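# Place the phone inside its case with two arms

## Task

Get the phone into its case so that it stays there without the robot supporting it, then open the gripper and move the arms away from it.

## Robot and tools

Robot: two six-joint arms, left_arm and right_arm, each ending in a parallel gripper. Joint order in every row and every result list: waist, shoulder, elbow, wrist pitch, wrist yaw, wrist roll, then the gripper. Stated ranges in radians: waist -2.618 to 3.054, shoulder 0.000 to 3.142, elbow 0.000 to 3.142, wrist pitch -1.571 to 1.571, wrist yaw -1.571 to 1.571, wrist roll -2.094 to 2.094. The true ends may differ from these by up to 0.036 rad.

Frame: one scene frame shared by both arms. The origin sits on the table surface midway between the arms, +z is up, +x reaches out over the table, and left_arm is on the +y side. The names left and right refer to arms, not to image sides. A gripper's fingers point along its own +z and spread along its own y. The reported end_effector_position is the point between the pads, roughly 1 cm back from the tips; it can be off, more so at long reach.

Row format: a single flat list of 14 numbers covering both arms, each in [-1, 1]: left_arm's six joint values and grip, then right_arm's six joint values and grip. Joint values are scaled offsets, not angles: 1.0 equals 1.202 rad for waist, 1.258 shoulder, 1.238 elbow, 2.073 wrist pitch, 2.022 for wrist yaw and for wrist roll. The grip value is absolute, not an offset: +1 fully open, -1 closed.

execute_actions(actions): a list of up to 15 actions; each action is a table of up to 15 rows, one row per 1/30 s step. If a table has fewer than 15 rows, its final row is repeated to fill 15 steps. Joint offsets in every row of an action are measured from the angles at the start of that action (for the first action, from the last reported angles), not from the previous row. An empty list just returns state and images. If any action pushes a joint more than 0.036 rad beyond its range, that action is refused for both arms; if the first action fails this or any action is malformed, nothing in the call runs. A joint driven into its real end stops there and the result may say "joint sent to its limit"; absence of that line proves nothing.

move(target, speed, blocking): target is one 14-number row as above, with offsets counted from the Joint positions in the latest result that printed them (not from wherever the arm is when the move begins). All joints of both arms travel in proportion, so grippers follow curves. speed, in rad/s from 0.01 to 2 (default 0.5), caps the joint with the longest travel. Paths last between 0.5 and 10 s; longer ones are cut off at 10 s. Moves ignore obstacles and the other arm. Grip values take effect immediately. With blocking=false the result arrives after 0.5 s while motion continues; use wait(0) to check it, and no new actions or moves are accepted until a result shows the move ended, or you call stop. The extra "move:" line reports the ending (done, off_target, moving, held, fault), limits=held or limits=none, and each arm's joint furthest from target.

wait(seconds): 0 to 10; arms keep their last command, a running move continues and the wait may end early. stop(): brakes a running move; needs room when fast. zoom_image(camera, region): region [x0, y0, x1, y1] in pixels of a 504x504 image from cam_high, cam_low, cam_left_wrist or cam_right_wrist, at most 504 by 504. finished_scene(scene): ends the current scene by its number; irreversible, so only call it once the phone sits in the case by itself and the grippers have released and backed off.

Results: the state line gives each gripper's position in metres and orientation quaternion (w, x, y, z). Joint positions list angles in radians plus the gripper opening in metres (0.093 fully open, 0.000 closed); Joint velocities give rates; Joint targets show where joints are being driven now. grip_measured is the motor position on the -1..+1 scale: pads meet near -0.94 and each millimetre of object width adds about 0.0208; each gripper has a constant offset up to about 0.02. When squeezing a rigid object, the opening reading can settle up to 12 mm below its width, and grip_measured keeps heading toward the commanded value, so contact is barely visible. Commanding further below the object's width squeezes harder; keep resending the same grip value to hold. Step readings list joint angles at some steps; HELD marks steps where an arm was held back, and "joint command not followed" means the clearance check altered targets.

Motion limits: each joint target is kept within a lead of its measured angle (0.202 rad waist, 0.258 shoulder, 0.238 elbow, 0.573 wrist pitch, 0.522 wrist yaw and roll), and targets that would shift a gripper more than 70 mm are scaled back, so large changes need several actions; re-command any unfinished remainder. Friction can leave a joint about 0.031 rad short, and smaller commands may not move it.

Avoid: knocking or dropping rigid items off the table, dropping or slamming the phone, pressing hard, letting the arms collide, and long heavy holds (MOTOR HOT from 75 °C; the arm is stopped at 90 °C and goes limp at 100 °C). Loose objects may occasionally be nudged by outside pushes, so recheck positions before grasping or releasing. The robot keeps executing your last command while you compose replies.

Each tool is called after ">>>" as a command line: name --argument value for each argument, lists and objects as JSON in quotes; but a table of rows of numbers goes row by row, as --pt "numbers of a row", without its own name.

## Session

I'll start by looking at the current state of the scene.

>>> execute_actions --actions '[]'

Scene clock: 0.00 s.
left_arm: end_effector_position=(+0.1358, +0.5653, +0.3271) grip_measured=+0.981 end_effector_quat_wxyz=(+0.526, -0.011, +0.831, +0.183) | right_arm: end_effector_position=(+0.5176, -0.2695, +0.2927) grip_measured=+0.986 end_effector_quat_wxyz=(+0.473, -0.608, +0.601, -0.214)
Joint names: [waist, shoulder, elbow, wrist pitch, wrist yaw, wrist roll]
Joint positions: left_arm=[ 1.603  1.501  1.6   -1.327  1.156  1.52   0.092] | right_arm=[-0.346  1.674  1.562 -0.428 -0.462 -1.476  0.093]
Joint velocities: left_arm=[-0.022 -0.002  0.002 -0.037  0.081 -0.051 -0.001] | right_arm=[-0.007  0.002 -0.002 -0.022 -0.022 -0.037  0.   ]
Joint torques (N m, as the arm reports them, + toward a larger angle): no reading
Joint targets: left_arm=[1.603 1.501 1.600 -1.327 1.156 1.520] | right_arm=[-0.346 1.674 1.562 -0.428 -0.462 -1.476]

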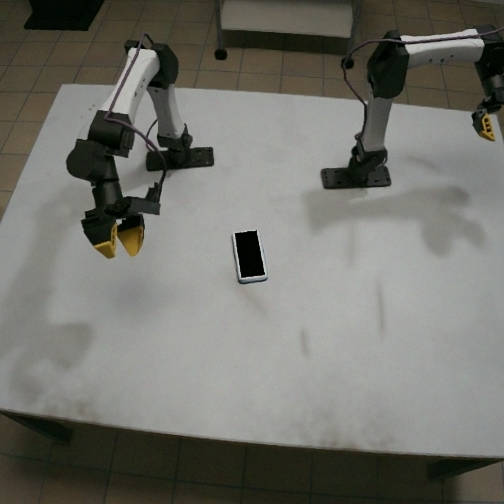

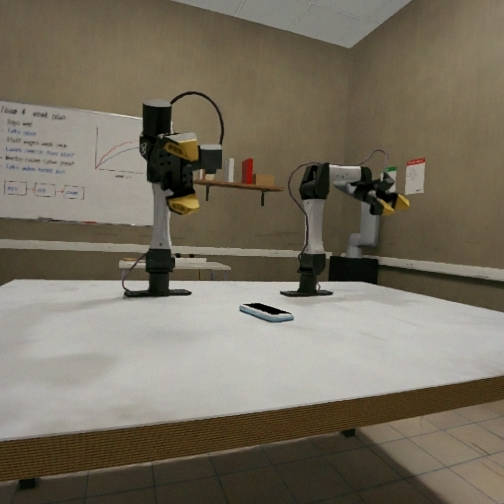

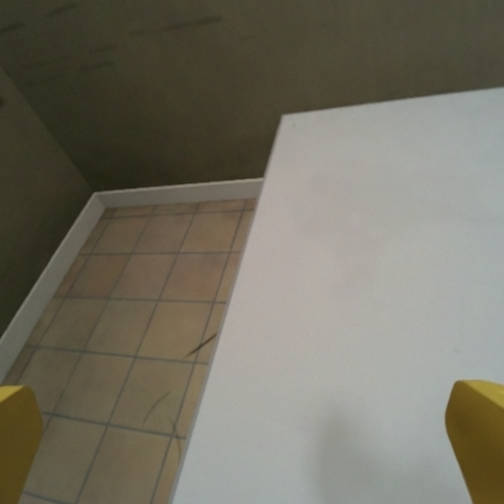

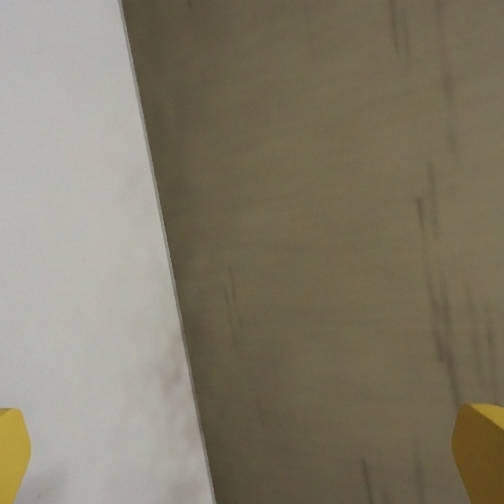

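>>> zoom_image --camera "cam_high" --region '[210, 215, 290, 295]'

>>> zoom_image --camera "cam_low" --region '[225, 280, 305, 340]'

Region (210, 215, 290, 295) of cam_high's 504x504 image, scaled by 6.300, with more detail than that image has.

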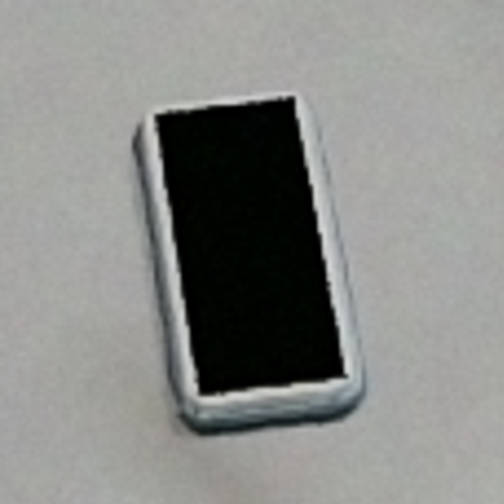

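Region (225, 280, 305, 340) of cam_low's 504x504 image, scaled by 6.300, with more detail than that image has; it fills the top 378 rows of this view, and the rest is white.

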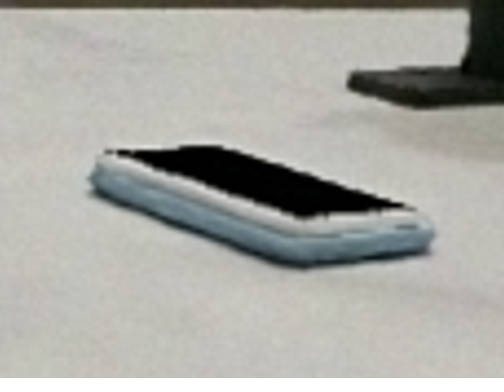

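>>> move --target '[-0.998, 0.297, 0.113, -0.050, -0.572, -0.752, 1, 0.661, 0.160, 0.141, -0.484, 0.2285, 0.903, 1]' --speed 1.2

Scene clock: 4.07 s.
left_arm: end_effector_position=(+0.3370, +0.4425, +0.1504) grip_measured=+0.981 end_effector_quat_wxyz=(+0.011, -0.278, +0.961, -0.001) | right_arm: end_effector_position=(+0.3005, -0.0608, +0.1481) grip_measured=+0.986 end_effector_quat_wxyz=(+0.000, -0.146, +0.989, +0.005)
Joint names: [waist, shoulder, elbow, wrist pitch, wrist yaw, wrist roll]
Joint positions: left_arm=[ 0.406  1.858  1.721 -1.414  0.008  0.011  0.092] | right_arm=[ 0.444  1.854  1.708 -1.419 -0.008  0.338  0.093]
Joint velocities: left_arm=[ 0.007  0.007 -0.012  0.081 -0.007 -0.051 -0.001] | right_arm=[ 0.007 -0.007  0.002 -0.066  0.081  0.022 -0.001]
Joint torques (N m, as the arm reports them, + toward a larger angle): left_arm=[-0.47 -7.28  8.55  0.19 -0.06 -0.11] | right_arm=[ 0.17 -6.19  9.66  0.22  0.24  0.21]
Joint targets: left_arm=[0.403 1.875 1.739 -1.430 -0.001 -0.001] | right_arm=[0.448 1.875 1.736 -1.431 -0.000 0.349]
move: off_target (right_arm); limits=none; left_arm: farthest joint: the elbow, 0.019 radians from its target (0.140 radians at the start); right_arm: farthest joint: the elbow, 0.029 radians from its target (0.175 radians at the start)

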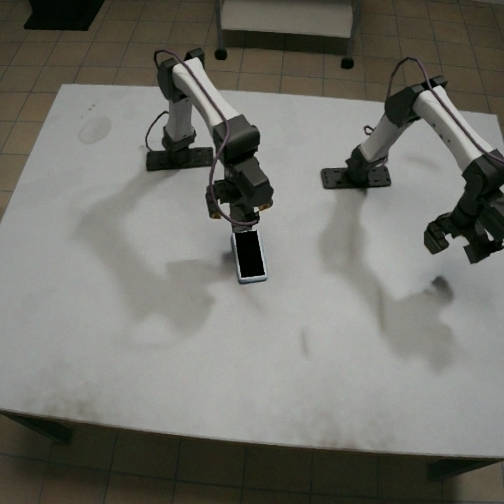

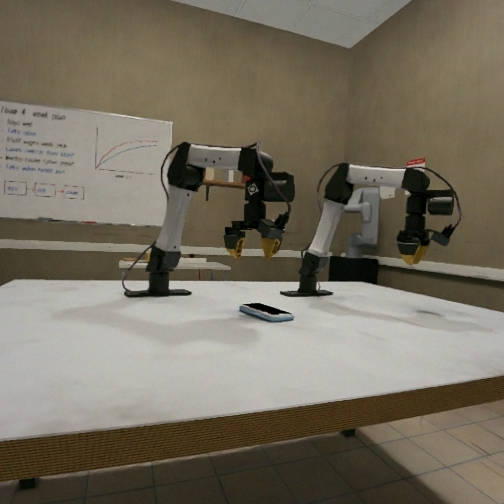

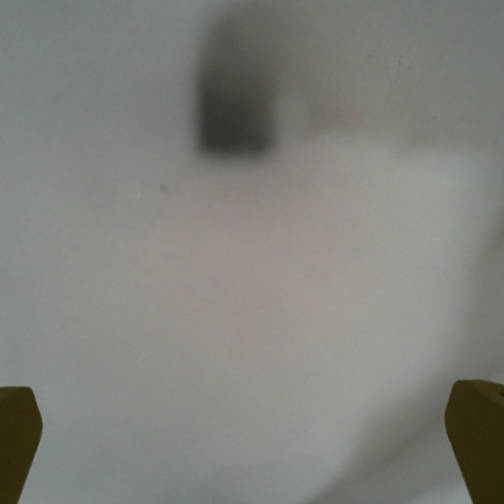

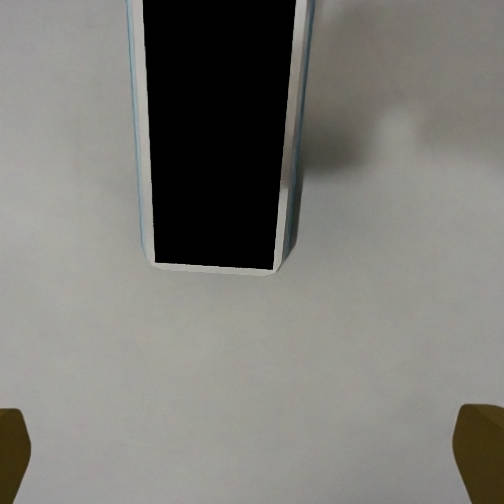

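>>> zoom_image --camera "cam_right_wrist" --region '[110, 130, 330, 300]'

>>> zoom_image --camera "cam_right_wrist" --region '[110, 0, 330, 170]'

>>> zoom_image --camera "cam_low" --region '[200, 200, 320, 330]'

Region (110, 130, 330, 300) of cam_right_wrist's 504x504 image, scaled by 2.291, with more detail than that image has; it fills the top 389 rows of this view, and the rest is white.

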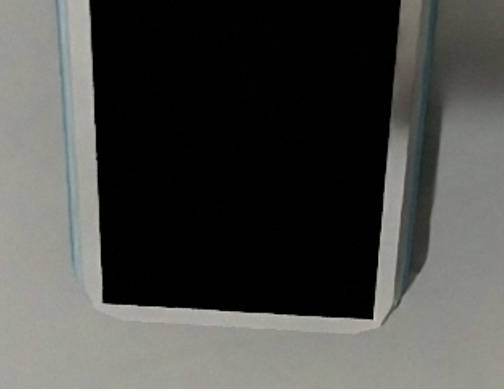

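Region (110, 0, 330, 170) of cam_right_wrist's 504x504 image, scaled by 2.291, with more detail than that image has; it fills the top 389 rows of this view, and the rest is white.

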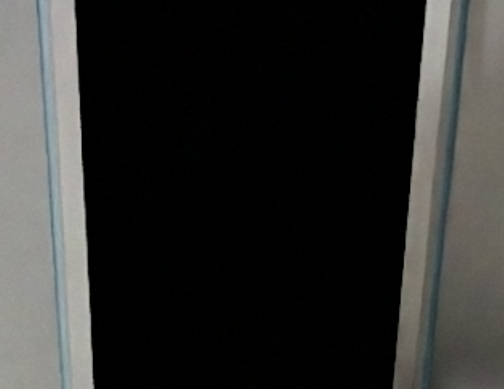

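Region (200, 200, 320, 330) of cam_low's 504x504 image, scaled by 3.877, with more detail than that image has; it fills the left 465 columns of this view, and the rest is white.

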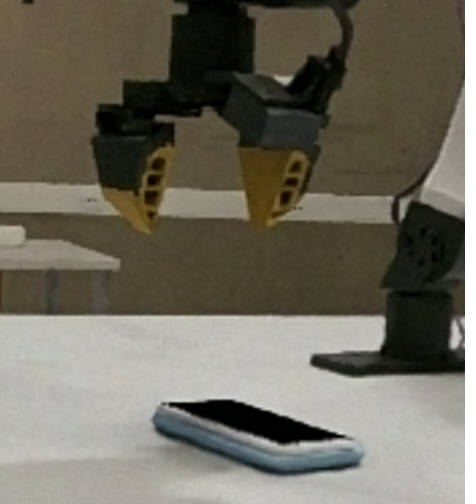

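>>> move --target '[0, 0, 0, 0, 0, 0, 1, 0.0441, 0.0294, -0.2666, 0.1703, 0.008, 0.0584, 0.0]' --speed 0.6

Scene clock: 7.13 s.
left_arm: end_effector_position=(+0.3370, +0.4426, +0.1504) grip_measured=+0.981 end_effector_quat_wxyz=(+0.011, -0.278, +0.960, -0.001) | right_arm: end_effector_position=(+0.2940, -0.0480, +0.0631) grip_measured=+0.003 end_effector_quat_wxyz=(+0.007, -0.115, +0.993, +0.004)
Joint names: [waist, shoulder, elbow, wrist pitch, wrist yaw, wrist roll]
Joint positions: left_arm=[ 0.406  1.858  1.721 -1.414  0.007  0.01   0.092] | right_arm=[ 0.488  1.878  1.4   -1.076  0.001  0.445  0.045]
Joint velocities: left_arm=[ 0.007 -0.022 -0.002 -0.037  0.022  0.037 -0.002] | right_arm=[-0.002  0.002  0.007  0.037 -0.022  0.022 -0.   ]
Joint torques (N m, as the arm reports them, + toward a larger angle): left_arm=[-0.26 -8.58  7.24  0.39  0.03  0.03] | right_arm=[ 0.59 -6.87  5.18  0.46  0.25  0.23]
Joint targets: left_arm=[0.406 1.858 1.721 -1.413 0.008 0.011] | right_arm=[0.497 1.891 1.378 -1.066 0.008 0.456]
move: off_target (right_arm); limits=none; left_arm: farthest joint: the wrist yaw, 0.001 radians from its target (0.001 radians at the start); right_arm: farthest joint: the elbow, 0.022 radians from its target (0.330 radians at the start)

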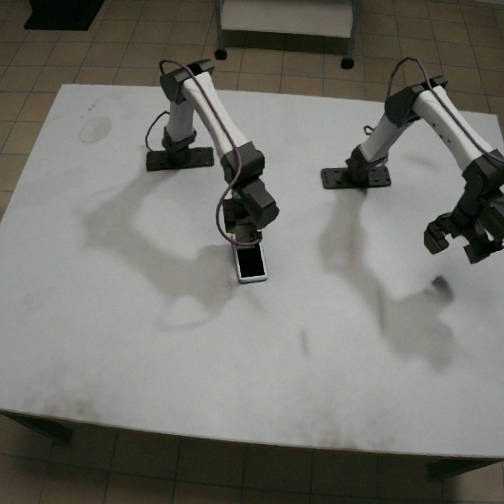

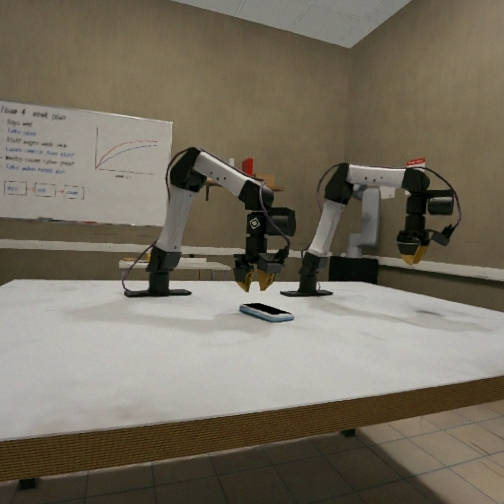

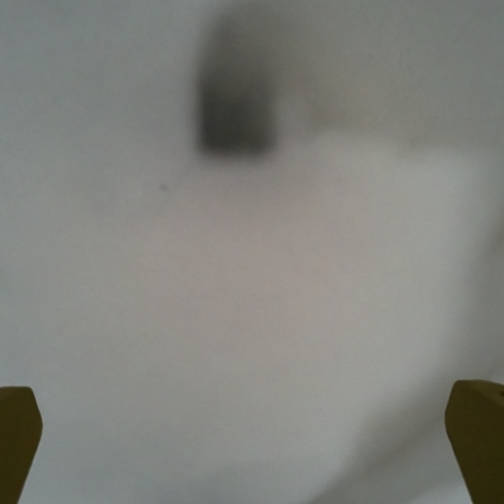

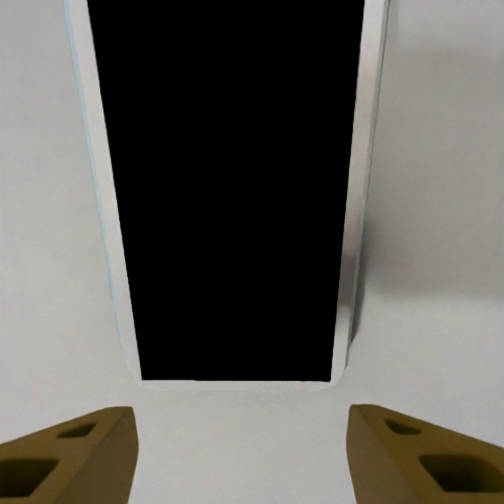

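>>> move --target '[0, 0, 0, 0, 0, 0, 1, 0.020, 0.0318, -0.101, 0.0589, 0.0, 0.0178, 0.0]' --speed 0.3

Scene clock: 11.30 s.
left_arm: end_effector_position=(+0.3370, +0.4426, +0.1504) grip_measured=+0.981 end_effector_quat_wxyz=(+0.011, -0.278, +0.960, -0.001) | right_arm: end_effector_position=(+0.2854, -0.0483, +0.0307) grip_measured=+0.003 end_effector_quat_wxyz=(+0.001, -0.110, +0.994, +0.000)
Joint names: [waist, shoulder, elbow, wrist pitch, wrist yaw, wrist roll]
Joint positions: left_arm=[ 0.406  1.858  1.721 -1.414  0.007  0.01   0.092] | right_arm=[ 0.504  1.903  1.298 -0.964  0.001  0.47   0.045]
Joint velocities: left_arm=[-0.022  0.002  0.002  0.022 -0.007 -0.037 -0.002] | right_arm=[-0.007 -0.007  0.007 -0.066 -0.007 -0.007 -0.   ]
Joint torques (N m, as the arm reports them, + toward a larger angle): left_arm=[-0.25 -8.59  7.21  0.38  0.02  0.01] | right_arm=[ 0.58 -6.68  4.79  0.45  0.16  0.24]
Joint targets: left_arm=[0.406 1.858 1.721 -1.414 0.007 0.010] | right_arm=[0.512 1.918 1.274 -0.954 0.001 0.481]
move: off_target (right_arm); limits=none; left_arm: farthest joint: the waist, 0.000 radians from its target (0.000 radians at the start); right_arm: farthest joint: the elbow, 0.023 radians from its target (0.125 radians at the start)

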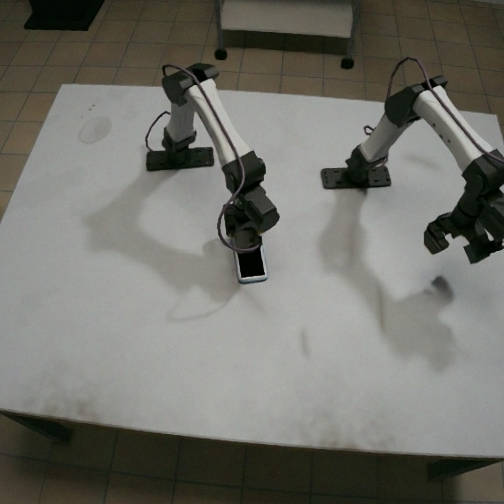

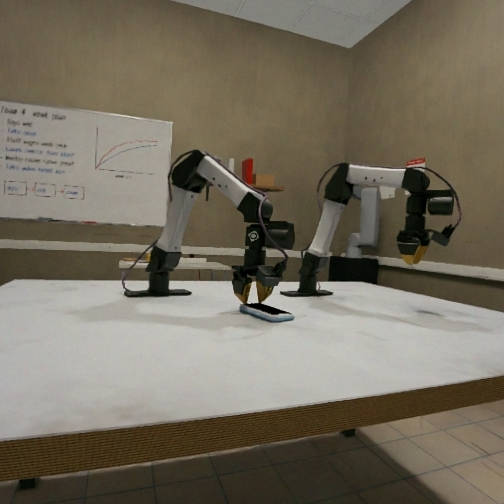

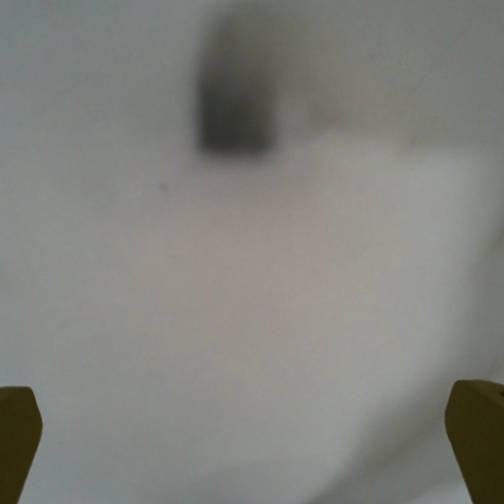

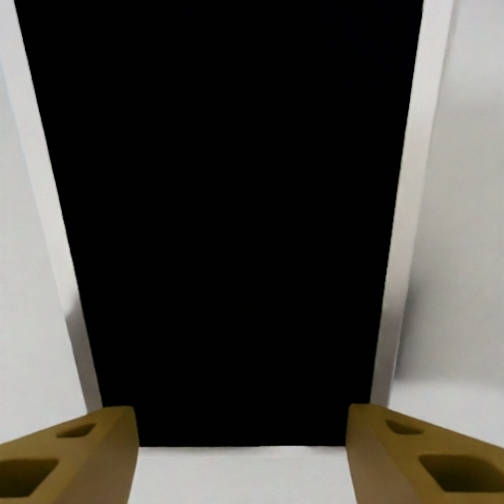

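>>> execute_actions --actions '[[[0,0,0,0,0,0,1,0,0.0136,-0.0204,0.0054,0,0,0],[0,0,0,0,0,0,1,0,0.0152,-0.0221,0.0061,0,0,0],[0,0,0,0,0,0,1,0,0.0169,-0.0239,0.0067,0,0,0],[0,0,0,0,0,0,1,0,0.0185,-0.0256,0.0074,0,0,0],[0,0,0,0,0,0,1,0,0.0202,-0.0274,0.0080,0,0,0],[0,0,0,0,0,0,1,0,0.0219,-0.0291,0.0087,0,0,0],[0,0,0,0,0,0,1,0,0.0235,-0.0309,0.0093,0,0,0],[0,0,0,0,0,0,1,0,0.0252,-0.0326,0.0099,0,0,0],[0,0,0,0,0,0,1,0,0.0268,-0.0344,0.0106,0,0,0],[0,0,0,0,0,0,1,0,0.0285,-0.0361,0.0112,0,0,0],[0,0,0,0,0,0,1,0,0.0301,-0.0379,0.0119,0,0,0],[0,0,0,0,0,0,1,0,0.0318,-0.0396,0.0125,0,0,0]],[[0,0,0,0,0,0,1,0,0.0310,-0.0338,0.0058,0,0,0],[0,0,0,0,0,0,1,0,0.0342,-0.0369,0.0067,0,0,0],[0,0,0,0,0,0,1,0,0.0374,-0.0400,0.0077,0,0,0],[0,0,0,0,0,0,1,0,0.0405,-0.0431,0.0087,0,0,0],[0,0,0,0,0,0,1,0,0.0437,-0.0462,0.0096,0,0,0],[0,0,0,0,0,0,1,0,0.0469,-0.0493,0.0106,0,0,0],[0,0,0,0,0,0,1,0,0.0501,-0.0524,0.0116,0,0,0],[0,0,0,0,0,0,1,0,0.0533,-0.0555,0.0125,0,0,0],[0,0,0,0,0,0,1,0,0.0565,-0.0586,0.0135,0,0,0],[0,0,0,0,0,0,1,0,0.0596,-0.0617,0.0145,0,0,0],[0,0,0,0,0,0,1,0,0.0628,-0.0648,0.0154,0,0,0],[0,0,0,0,0,0,1,0,0.0660,-0.0679,0.0164,0,0,0]]]'

Scene clock: 12.90 s.
left_arm: end_effector_position=(+0.3370, +0.4426, +0.1504) grip_measured=+0.981 end_effector_quat_wxyz=(+0.011, -0.278, +0.960, -0.001) | right_arm: end_effector_position=(+0.2847, -0.0489, +0.0227) grip_measured=+0.003 end_effector_quat_wxyz=(+0.001, -0.110, +0.994, -0.000)
Joint names: [waist, shoulder, elbow, wrist pitch, wrist yaw, wrist roll]
Joint positions: left_arm=[ 0.406  1.858  1.721 -1.414  0.007  0.01   0.092] | right_arm=[ 0.504  1.911  1.275 -0.934  0.001  0.47   0.045]
Joint velocities: left_arm=[-0.007 -0.007  0.002 -0.051  0.022 -0.022 -0.   ] | right_arm=[-0.002  0.012  0.002 -0.066  0.007 -0.007 -0.   ]
Joint torques (N m, as the arm reports them, + toward a larger angle): left_arm=[-0.31 -8.55  7.22  0.37  0.01  0.01] | right_arm=[-0.27 -2.19  0.57  0.53  0.16  0.11]
Joint targets: left_arm=[0.406 1.858 1.721 -1.414 0.007 0.010] | right_arm=[0.504 1.994 1.204 -0.915 0.001 0.470]
Step readings (joint positions; steps 1 to 15: 1st action; 16 to 30: 2nd action):
0: left_arm=[0.406 1.858 1.721 -1.414 0.007 0.010] | right_arm=[0.504 1.903 1.298 -0.964 0.001 0.470]
1: left_arm=[0.406 1.858 1.721 -1.414 0.007 0.010] | right_arm=[0.504 1.903 1.298 -0.964 0.001 0.470]
2: left_arm=[0.406 1.858 1.721 -1.414 0.007 0.010] | right_arm=[0.504 1.903 1.298 -0.964 0.001 0.470]
4: left_arm=[0.406 1.858 1.721 -1.414 0.007 0.010] | right_arm=[0.504 1.903 1.298 -0.963 0.001 0.470]
8: left_arm=[0.406 1.858 1.721 -1.414 0.007 0.010] | right_arm=[0.504 1.903 1.298 -0.959 0.001 0.470]
15: left_arm=[0.406 1.858 1.721 -1.414 0.007 0.010] | right_arm=[0.504 1.910 1.288 -0.949 0.001 0.470]
16: left_arm=[0.406 1.858 1.721 -1.414 0.007 0.010] | right_arm=[0.504 1.910 1.288 -0.949 0.001 0.470]
17: left_arm=[0.406 1.858 1.721 -1.414 0.007 0.010] | right_arm=[0.504 1.910 1.288 -0.949 0.001 0.470]
19: left_arm=[0.406 1.858 1.721 -1.414 0.007 0.010] | right_arm=[0.504 1.910 1.288 -0.949 0.001 0.470]
23: left_arm=[0.406 1.858 1.721 -1.414 0.007 0.010] | right_arm=[0.504 1.911 1.282 -0.942 0.001 0.470]
30: Joint positions above

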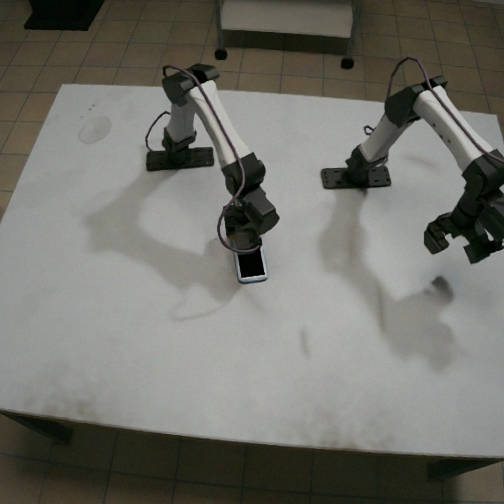

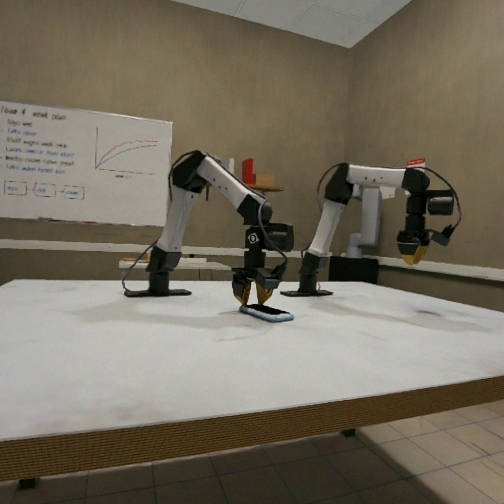

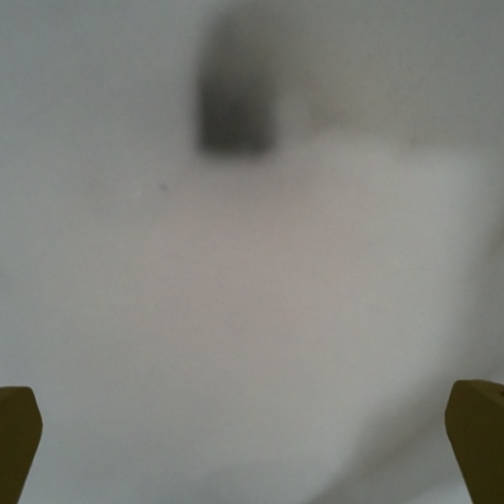

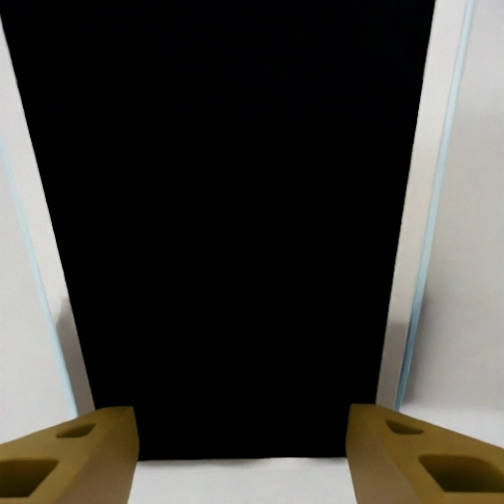

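>>> zoom_image --camera "cam_low" --region '[225, 280, 305, 340]'

Region (225, 280, 305, 340) of cam_low's 504x504 image, scaled by 6.300, with more detail than that image has; it fills the top 378 rows of this view, and the rest is white.

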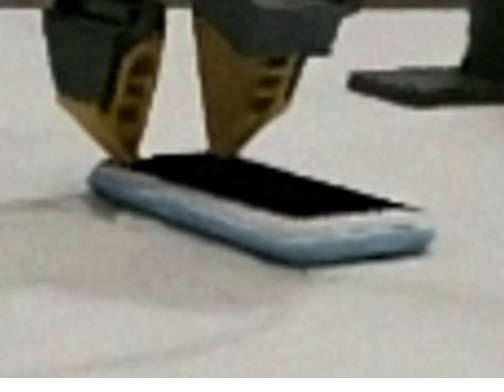

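>>> execute_actions --actions '[[[0,0,0,0,0,0,1,0,0.0678,-0.0588,0.0098,0,0,0],[0,0,0,0,0,0,1,0,0.0696,-0.0602,0.0105,0,0,0],[0,0,0,0,0,0,1,0,0.0714,-0.0616,0.0111,0,0,0],[0,0,0,0,0,0,1,0,0.0732,-0.0630,0.0118,0,0,0],[0,0,0,0,0,0,1,0,0.0750,-0.0644,0.0124,0,0,0],[0,0,0,0,0,0,1,0,0.0767,-0.0658,0.0130,0,0,0],[0,0,0,0,0,0,1,0,0.0785,-0.0672,0.0137,0,0,0],[0,0,0,0,0,0,1,0,0.0803,-0.0686,0.0143,0,0,0],[0,0,0,0,0,0,1,0,0.0821,-0.0701,0.0150,0,0,0],[0,0,0,0,0,0,1,0,0.0839,-0.0715,0.0156,0,0,0],[0,0,0,0,0,0,1,0,0.0857,-0.0729,0.0163,0,0,0],[0,0,0,0,0,0,1,0,0.0874,-0.0743,0.0169,0,0,0]]]'

Scene clock: 13.70 s.
left_arm: end_effector_position=(+0.3370, +0.4426, +0.1504) grip_measured=+0.981 end_effector_quat_wxyz=(+0.011, -0.278, +0.960, -0.001) | right_arm: end_effector_position=(+0.2846, -0.0490, +0.0184) grip_measured=+0.003 end_effector_quat_wxyz=(-0.001, -0.110, +0.994, -0.002)
Joint names: [waist, shoulder, elbow, wrist pitch, wrist yaw, wrist roll]
Joint positions: left_arm=[ 0.406  1.858  1.721 -1.414  0.007  0.01   0.092] | right_arm=[ 0.504  1.922  1.271 -0.925  0.001  0.47   0.045]
Joint velocities: left_arm=[ 0.007  0.002  0.002  0.007 -0.007 -0.022 -0.001] | right_arm=[ 0.002 -0.007  0.012 -0.007  0.007  0.037  0.001]
Joint torques (N m, as the arm reports them, + toward a larger angle): left_arm=[-0.26 -8.54  7.18  0.38  0.02  0.  ] | right_arm=[-0.29 -1.12 -0.85  0.59  0.17  0.11]
Joint targets: left_arm=[0.406 1.858 1.721 -1.414 0.007 0.010] | right_arm=[0.504 2.021 1.183 -0.899 0.001 0.470]
Step readings (joint positions):
0: left_arm=[0.406 1.858 1.721 -1.414 0.007 0.010] | right_arm=[0.504 1.911 1.275 -0.934 0.001 0.470]
1: left_arm=[0.406 1.858 1.721 -1.414 0.007 0.010] | right_arm=[0.504 1.911 1.275 -0.934 0.001 0.470]
2: left_arm=[0.406 1.858 1.721 -1.414 0.007 0.010] | right_arm=[0.504 1.911 1.275 -0.934 0.001 0.470]
4: left_arm=[0.406 1.858 1.721 -1.414 0.007 0.010] | right_arm=[0.504 1.912 1.275 -0.934 0.001 0.470]
8: left_arm=[0.406 1.858 1.721 -1.414 0.007 0.010] | right_arm=[0.504 1.922 1.271 -0.925 0.001 0.470]
15: Joint positions above

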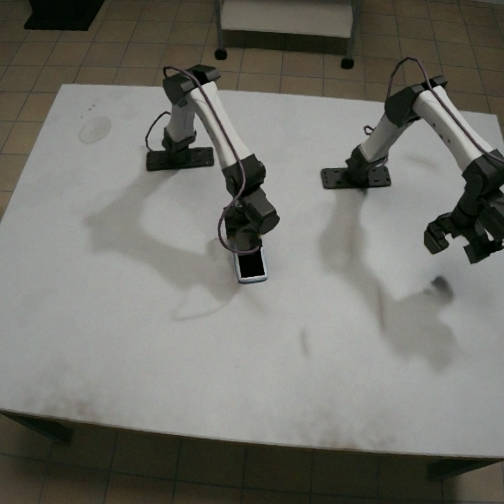

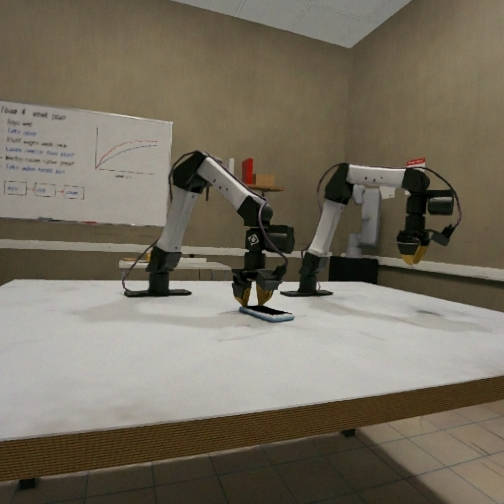

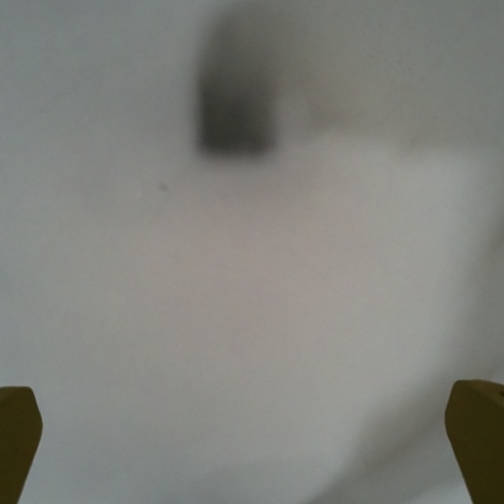

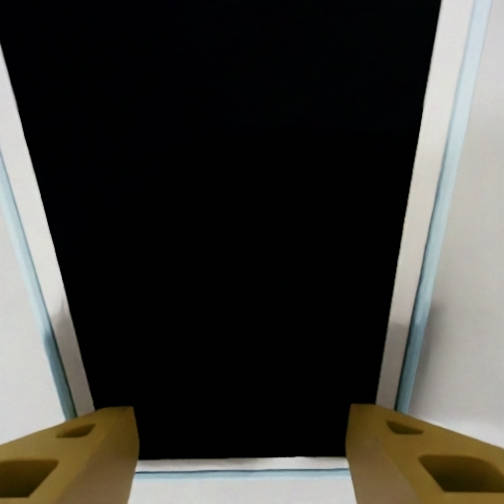

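>>> execute_actions --actions '[[[0,0,0,0,0,0,1,0,0.068,-0.060,0.010,0,0,0],[0,0,0,0,0,0,1,0,0.055,-0.047,0.007,0,0,0],[0,0,0,0,0,0,1,0,0.041,-0.033,0.004,0,0,0],[0,0,0,0,0,0,1,0,0.027,-0.019,0.001,0,0,0],[0,0,0,0,0,0,1,0,0.013,-0.005,-0.002,0,0,0],[0,0,0,0,0,0,1,0,0.0,0.008,-0.004,0,0,0],[0,0,0,0,0,0,1,0,-0.011,0.019,-0.006,0,0,0],[0,0,0,0,0,0,1,0,-0.016,0.026,-0.011,0,0,0],[0,0,0,0,0,0,1,0,-0.020,0.033,-0.017,0,0,0],[0,0,0,0,0,0,1,0,-0.025,0.040,-0.023,0,0,0],[0,0,0,0,0,0,1,0,-0.030,0.047,-0.029,0,0,0],[0,0,0,0,0,0,1,0,-0.035,0.055,-0.035,0,0,0]]]'

Scene clock: 15.33 s.
left_arm: end_effector_position=(+0.3370, +0.4426, +0.1504) grip_measured=+0.981 end_effector_quat_wxyz=(+0.011, -0.278, +0.960, -0.001) | right_arm: end_effector_position=(+0.2875, -0.0467, +0.0330) grip_measured=+0.003 end_effector_quat_wxyz=(+0.004, -0.110, +0.994, +0.002)
Joint names: [waist, shoulder, elbow, wrist pitch, wrist yaw, wrist roll]
Joint positions: left_arm=[ 0.406  1.858  1.721 -1.414  0.007  0.01   0.092] | right_arm=[ 0.504  1.904  1.308 -0.968  0.001  0.47   0.045]
Joint velocities: left_arm=[ 0.002 -0.017  0.007 -0.037  0.022 -0.037  0.001] | right_arm=[-0.002 -0.105  0.081 -0.125  0.051  0.022 -0.   ]
Joint torques (N m, as the arm reports them, + toward a larger angle): left_arm=[-0.27 -8.61  7.23  0.38  0.    0.01] | right_arm=[-0.27 -9.05  8.91  0.21  0.16  0.11]
Joint targets: left_arm=[0.406 1.858 1.721 -1.414 0.007 0.010] | right_arm=[0.504 1.877 1.339 -0.997 0.001 0.470]
Step readings (joint positions):
0: left_arm=[0.406 1.858 1.721 -1.414 0.007 0.010] | right_arm=[0.504 1.922 1.271 -0.925 0.001 0.470]
1: left_arm=[0.406 1.858 1.721 -1.414 0.007 0.010] | right_arm=[0.504 1.922 1.271 -0.925 0.001 0.470]
2: left_arm=[0.406 1.858 1.721 -1.414 0.007 0.010] | right_arm=[0.504 1.922 1.271 -0.925 0.001 0.470]
4: left_arm=[0.406 1.858 1.721 -1.414 0.007 0.010] | right_arm=[0.504 1.918 1.271 -0.924 0.001 0.470]
8: left_arm=[0.406 1.858 1.721 -1.414 0.007 0.010] | right_arm=[0.504 1.915 1.276 -0.928 0.001 0.470]
15: Joint positions above

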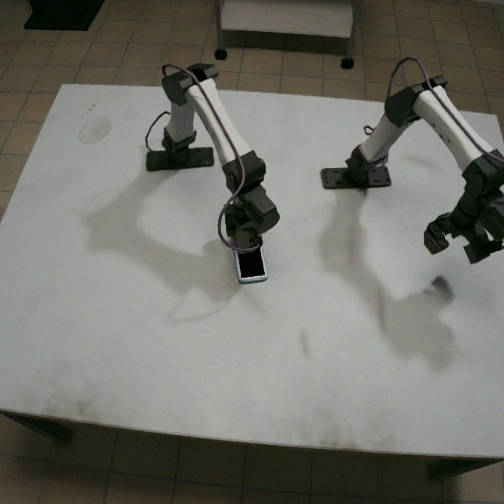

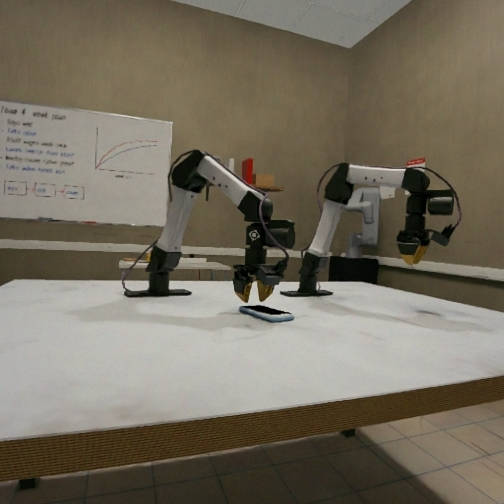

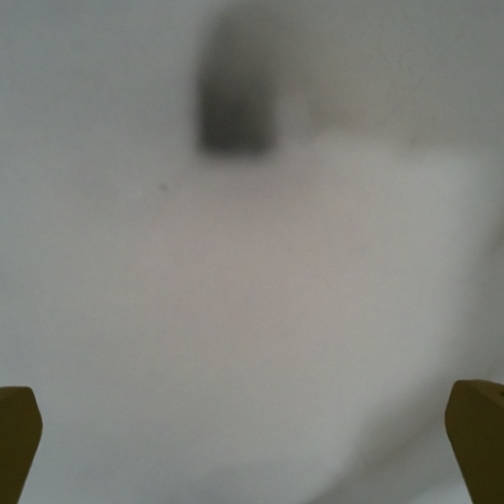

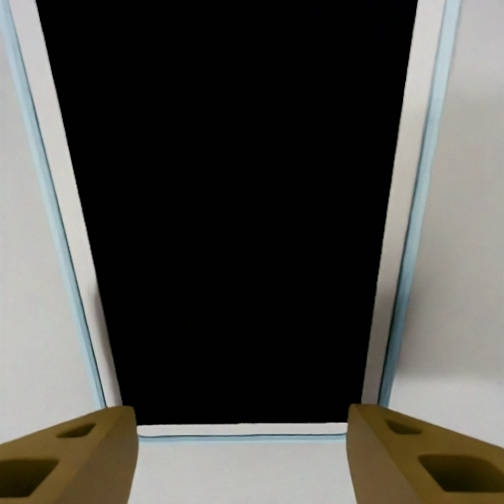

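>>> move --target '[0, 0, 0, 0, 0, 0, 1, -0.1048, 0.3395, 0.5658, -0.1361, 0.0, -0.0643, 0.0]' --speed 0.8

Scene clock: 17.23 s.
left_arm: end_effector_position=(+0.3370, +0.4426, +0.1504) grip_measured=+0.981 end_effector_quat_wxyz=(+0.011, -0.278, +0.960, -0.001) | right_arm: end_effector_position=(+0.4004, -0.0232, +0.0428) grip_measured=+0.003 end_effector_quat_wxyz=(+0.001, -0.110, +0.994, -0.000)
Joint names: [waist, shoulder, elbow, wrist pitch, wrist yaw, wrist roll]
Joint positions: left_arm=[ 0.406  1.858  1.721 -1.414  0.007  0.01   0.092] | right_arm=[ 0.383  2.312  1.98  -1.237  0.001  0.351  0.045]
Joint velocities: left_arm=[-0.002  0.002 -0.012 -0.022  0.022  0.022 -0.001] | right_arm=[ 0.012 -0.017  0.007  0.007 -0.051 -0.022 -0.   ]
Joint torques (N m, as the arm reports them, + toward a larger angle): left_arm=[-0.29 -8.57  7.22  0.37  0.01  0.02] | right_arm=[-0.85 -9.61  9.67  0.23  0.15 -0.02]
Joint targets: left_arm=[0.406 1.858 1.721 -1.414 0.007 0.010] | right_arm=[0.378 2.331 2.009 -1.250 0.001 0.340]
move: off_target (right_arm); limits=none; left_arm: farthest joint: the waist, 0.000 radians from its target (0.000 radians at the start); right_arm: farthest joint: the elbow, 0.029 radians from its target (0.694 radians at the start)

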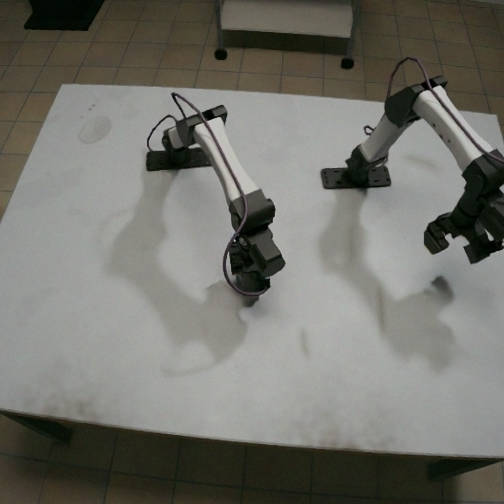

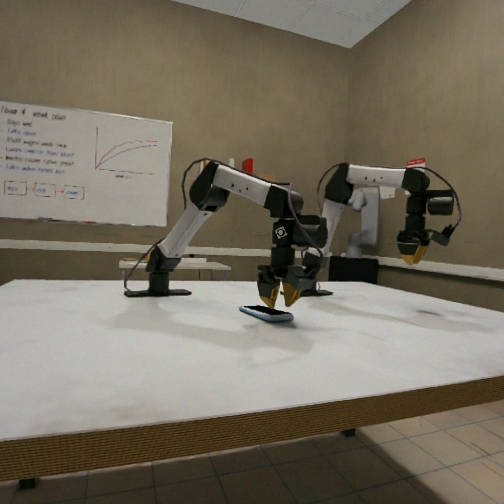

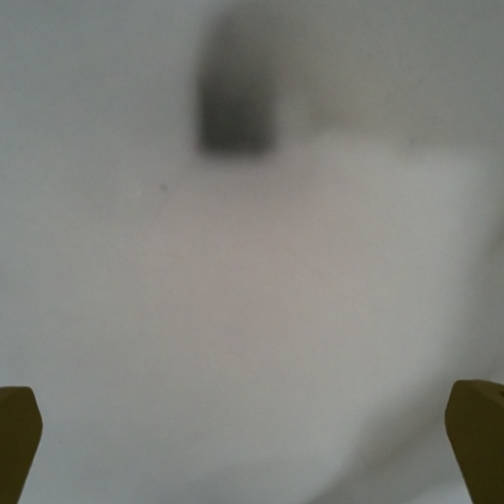

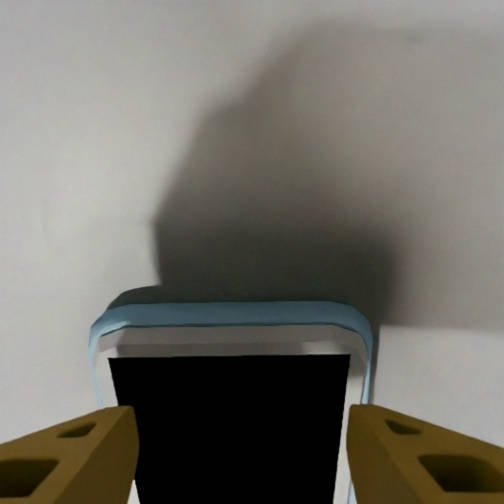

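>>> execute_actions --actions '[[[0,0,0,0,0,0,1,0.002,0.012,0.010,-0.002,0,0.0,0],[0,0,0,0,0,0,1,0.006,0.012,-0.004,0.002,0,0.003,0],[0,0,0,0,0,0,1,0.009,0.012,-0.016,0.005,0,0.005,0],[0,0,0,0,0,0,1,0.011,0.012,-0.023,0.008,0,0.006,0],[0,0,0,0,0,0,1,0.013,0.012,-0.029,0.011,0,0.007,0],[0,0,0,0,0,0,1,0.0145,0.012,-0.035,0.014,0,0.008,0],[0,0,0,0,0,0,1,0.0162,0.012,-0.041,0.017,0,0.009,0],[0,0,0,0,0,0,1,0.0162,0.012,-0.047,0.020,0,0.010,0],[0,0,0,0,0,0,1,0.0162,0.012,-0.053,0.023,0,0.010,0],[0,0,0,0,0,0,1,0.0162,0.012,-0.058,0.0255,0,0.010,0],[0,0,0,0,0,0,1,0.0162,0.012,-0.0622,0.0275,0,0.010,0]]]'

Scene clock: 18.17 s.
left_arm: end_effector_position=(+0.3370, +0.4426, +0.1504) grip_measured=+0.981 end_effector_quat_wxyz=(+0.011, -0.278, +0.960, -0.001) | right_arm: end_effector_position=(+0.3932, -0.0216, +0.0299) grip_measured=+0.003 end_effector_quat_wxyz=(-0.006, -0.112, +0.994, -0.004)
Joint names: [waist, shoulder, elbow, wrist pitch, wrist yaw, wrist roll]
Joint positions: left_arm=[ 0.406  1.858  1.721 -1.414  0.007  0.01   0.092] | right_arm=[ 0.395  2.312  1.928 -1.2    0.001  0.359  0.045]
Joint velocities: left_arm=[-0.002  0.002 -0.002 -0.022 -0.022 -0.037  0.001] | right_arm=[ 0.002 -0.046  0.002  0.022  0.022 -0.051 -0.001]
Joint torques (N m, as the arm reports them, + toward a larger angle): left_arm=[-0.28 -8.59  7.27  0.36  0.02  0.01] | right_arm=[ 0.45 -9.78  4.97  0.41  0.15  0.22]
Joint targets: left_arm=[0.406 1.858 1.721 -1.414 0.007 0.010] | right_arm=[0.403 2.327 1.903 -1.180 0.001 0.371]
Step readings (joint positions):
0: left_arm=[0.406 1.858 1.721 -1.414 0.007 0.010] | right_arm=[0.383 2.312 1.980 -1.237 0.001 0.351]
1: left_arm=[0.406 1.858 1.721 -1.414 0.007 0.010] | right_arm=[0.383 2.312 1.980 -1.237 0.001 0.351]
2: left_arm=[0.406 1.858 1.721 -1.414 0.007 0.010] | right_arm=[0.383 2.312 1.980 -1.237 0.001 0.351]
4: left_arm=[0.406 1.858 1.721 -1.414 0.007 0.010] | right_arm=[0.383 2.312 1.980 -1.237 0.001 0.351]
8: left_arm=[0.406 1.858 1.721 -1.414 0.007 0.010] | right_arm=[0.388 2.312 1.967 -1.221 0.001 0.355]
15: Joint positions above

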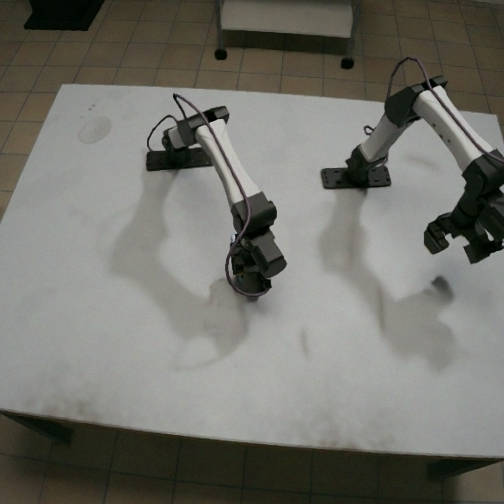

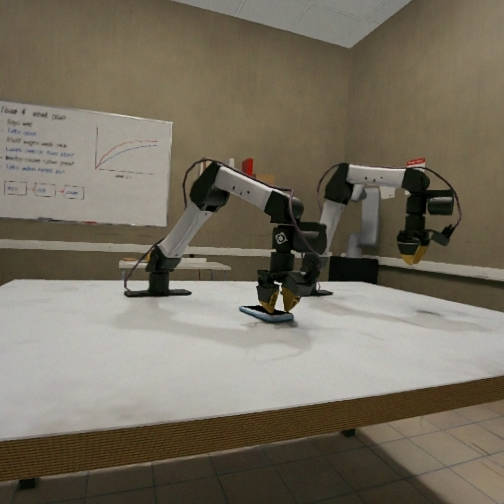

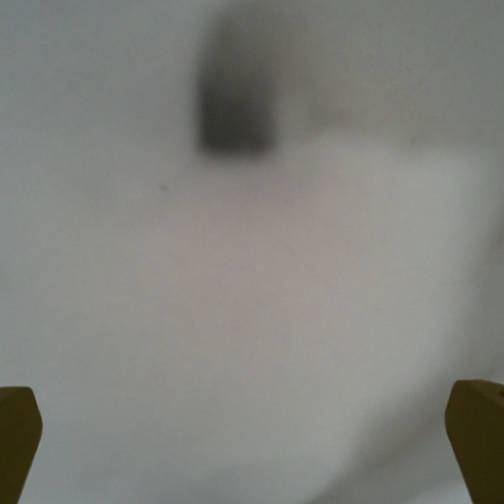

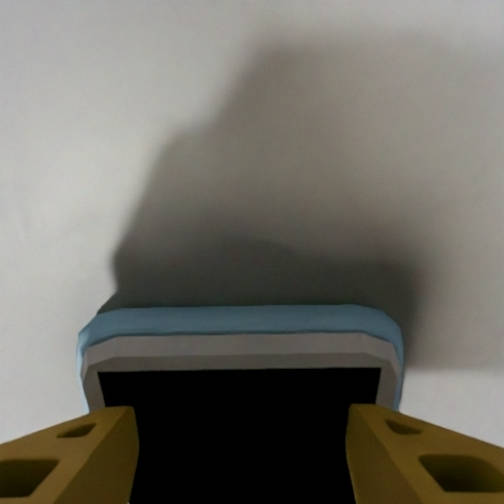

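>>> execute_actions --actions '[[[0,0,0,0,0,0,1,0,0.0138,-0.0224,0.0104,0,0,0],[0,0,0,0,0,0,1,0,0.0158,-0.0245,0.0111,0,0,0],[0,0,0,0,0,0,1,0,0.0177,-0.0267,0.0118,0,0,0],[0,0,0,0,0,0,1,0,0.0196,-0.0288,0.0126,0,0,0],[0,0,0,0,0,0,1,0,0.0215,-0.0310,0.0133,0,0,0],[0,0,0,0,0,0,1,0,0.0235,-0.0331,0.0140,0,0,0],[0,0,0,0,0,0,1,0,0.0254,-0.0353,0.0147,0,0,0],[0,0,0,0,0,0,1,0,0.0273,-0.0374,0.0154,0,0,0],[0,0,0,0,0,0,1,0,0.0292,-0.0396,0.0162,0,0,0],[0,0,0,0,0,0,1,0,0.0311,-0.0417,0.0169,0,0,0],[0,0,0,0,0,0,1,0,0.0331,-0.0439,0.0176,0,0,0],[0,0,0,0,0,0,1,0,0.0350,-0.0460,0.0183,0,0,0]],[[0,0,0,0,0,0,1,0,0.0372,-0.0345,0.0060,0,0,0],[0,0,0,0,0,0,1,0,0.0411,-0.0368,0.0072,0,0,0],[0,0,0,0,0,0,1,0,0.0449,-0.0390,0.0084,0,0,0],[0,0,0,0,0,0,1,0,0.0488,-0.0412,0.0096,0,0,0],[0,0,0,0,0,0,1,0,0.0526,-0.0434,0.0108,0,0,0],[0,0,0,0,0,0,1,0,0.0564,-0.0457,0.0121,0,0,0],[0,0,0,0,0,0,1,0,0.0603,-0.0479,0.0133,0,0,0],[0,0,0,0,0,0,1,0,0.0641,-0.0501,0.0145,0,0,0],[0,0,0,0,0,0,1,0,0.0680,-0.0523,0.0157,0,0,0],[0,0,0,0,0,0,1,0,0.0718,-0.0546,0.0169,0,0,0],[0,0,0,0,0,0,1,0,0.0757,-0.0568,0.0181,0,0,0],[0,0,0,0,0,0,1,0,0.0795,-0.0590,0.0193,0,0,0]]]'

Scene clock: 19.53 s.
left_arm: end_effector_position=(+0.3370, +0.4426, +0.1504) grip_measured=+0.981 end_effector_quat_wxyz=(+0.011, -0.278, +0.960, -0.001) | right_arm: end_effector_position=(+0.3947, -0.0206, +0.0190) grip_measured=+0.003 end_effector_quat_wxyz=(-0.006, -0.111, +0.994, -0.004)
Joint names: [waist, shoulder, elbow, wrist pitch, wrist yaw, wrist roll]
Joint positions: left_arm=[ 0.406  1.858  1.721 -1.414  0.007  0.01   0.092] | right_arm=[ 0.395  2.328  1.913 -1.169  0.001  0.36   0.045]
Joint velocities: left_arm=[-0.007  0.007 -0.012  0.022 -0.007 -0.022 -0.   ] | right_arm=[-0.002 -0.002 -0.007  0.022 -0.022  0.007  0.   ]
Joint torques (N m, as the arm reports them, + toward a larger angle): left_arm=[-0.29 -8.54  7.23  0.36  0.01 -0.01] | right_arm=[-0.2  -5.03  1.17  0.63  0.15  0.12]
Joint targets: left_arm=[0.406 1.858 1.721 -1.414 0.007 0.010] | right_arm=[0.395 2.415 1.844 -1.137 0.001 0.360]
Step readings (joint positions; steps 1 to 15: 1st action; 16 to 30: 2nd action):
0: left_arm=[0.406 1.858 1.721 -1.414 0.007 0.010] | right_arm=[0.395 2.312 1.928 -1.191 0.001 0.360]
1: left_arm=[0.406 1.858 1.721 -1.414 0.007 0.010] | right_arm=[0.395 2.312 1.928 -1.190 0.001 0.360]
2: left_arm=[0.406 1.858 1.721 -1.414 0.007 0.010] | right_arm=[0.395 2.312 1.928 -1.190 0.001 0.360]
4: left_arm=[0.406 1.858 1.721 -1.414 0.007 0.010] | right_arm=[0.395 2.312 1.928 -1.189 0.001 0.360]
8: left_arm=[0.406 1.858 1.721 -1.414 0.007 0.010] | right_arm=[0.395 2.312 1.923 -1.182 0.001 0.360]
15: left_arm=[0.406 1.858 1.721 -1.414 0.007 0.010] | right_arm=[0.395 2.314 1.917 -1.177 0.001 0.360]
16: left_arm=[0.406 1.858 1.721 -1.414 0.007 0.010] | right_arm=[0.395 2.314 1.917 -1.177 0.001 0.360]
17: left_arm=[0.406 1.858 1.721 -1.414 0.007 0.010] | right_arm=[0.395 2.314 1.917 -1.177 0.001 0.360]
19: left_arm=[0.406 1.858 1.721 -1.414 0.007 0.010] | right_arm=[0.395 2.316 1.917 -1.177 0.001 0.360]
23: left_arm=[0.406 1.858 1.721 -1.414 0.007 0.010] | right_arm=[0.395 2.319 1.917 -1.176 0.001 0.360]
30: Joint positions above

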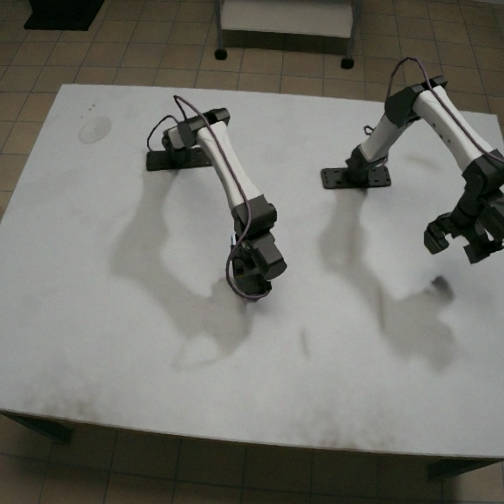

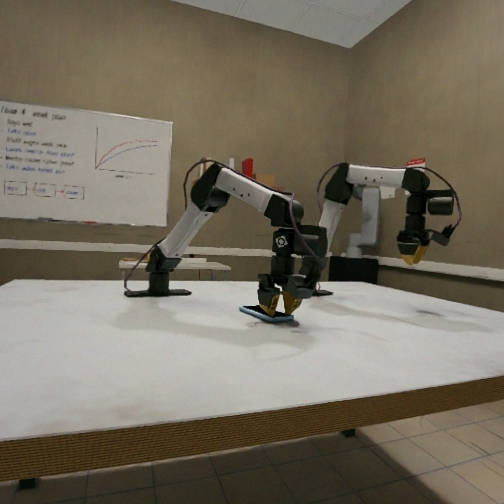

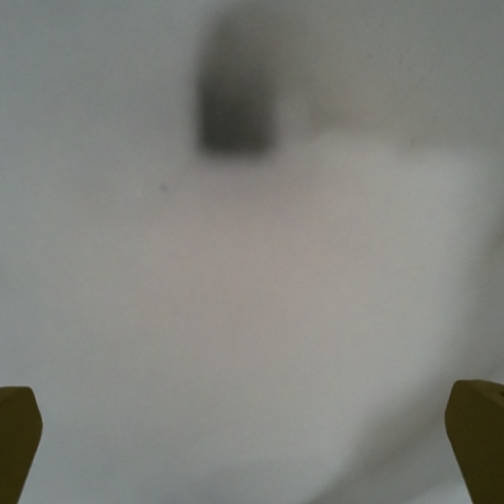

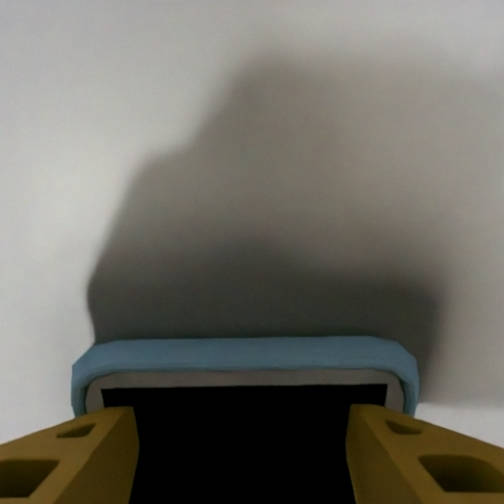

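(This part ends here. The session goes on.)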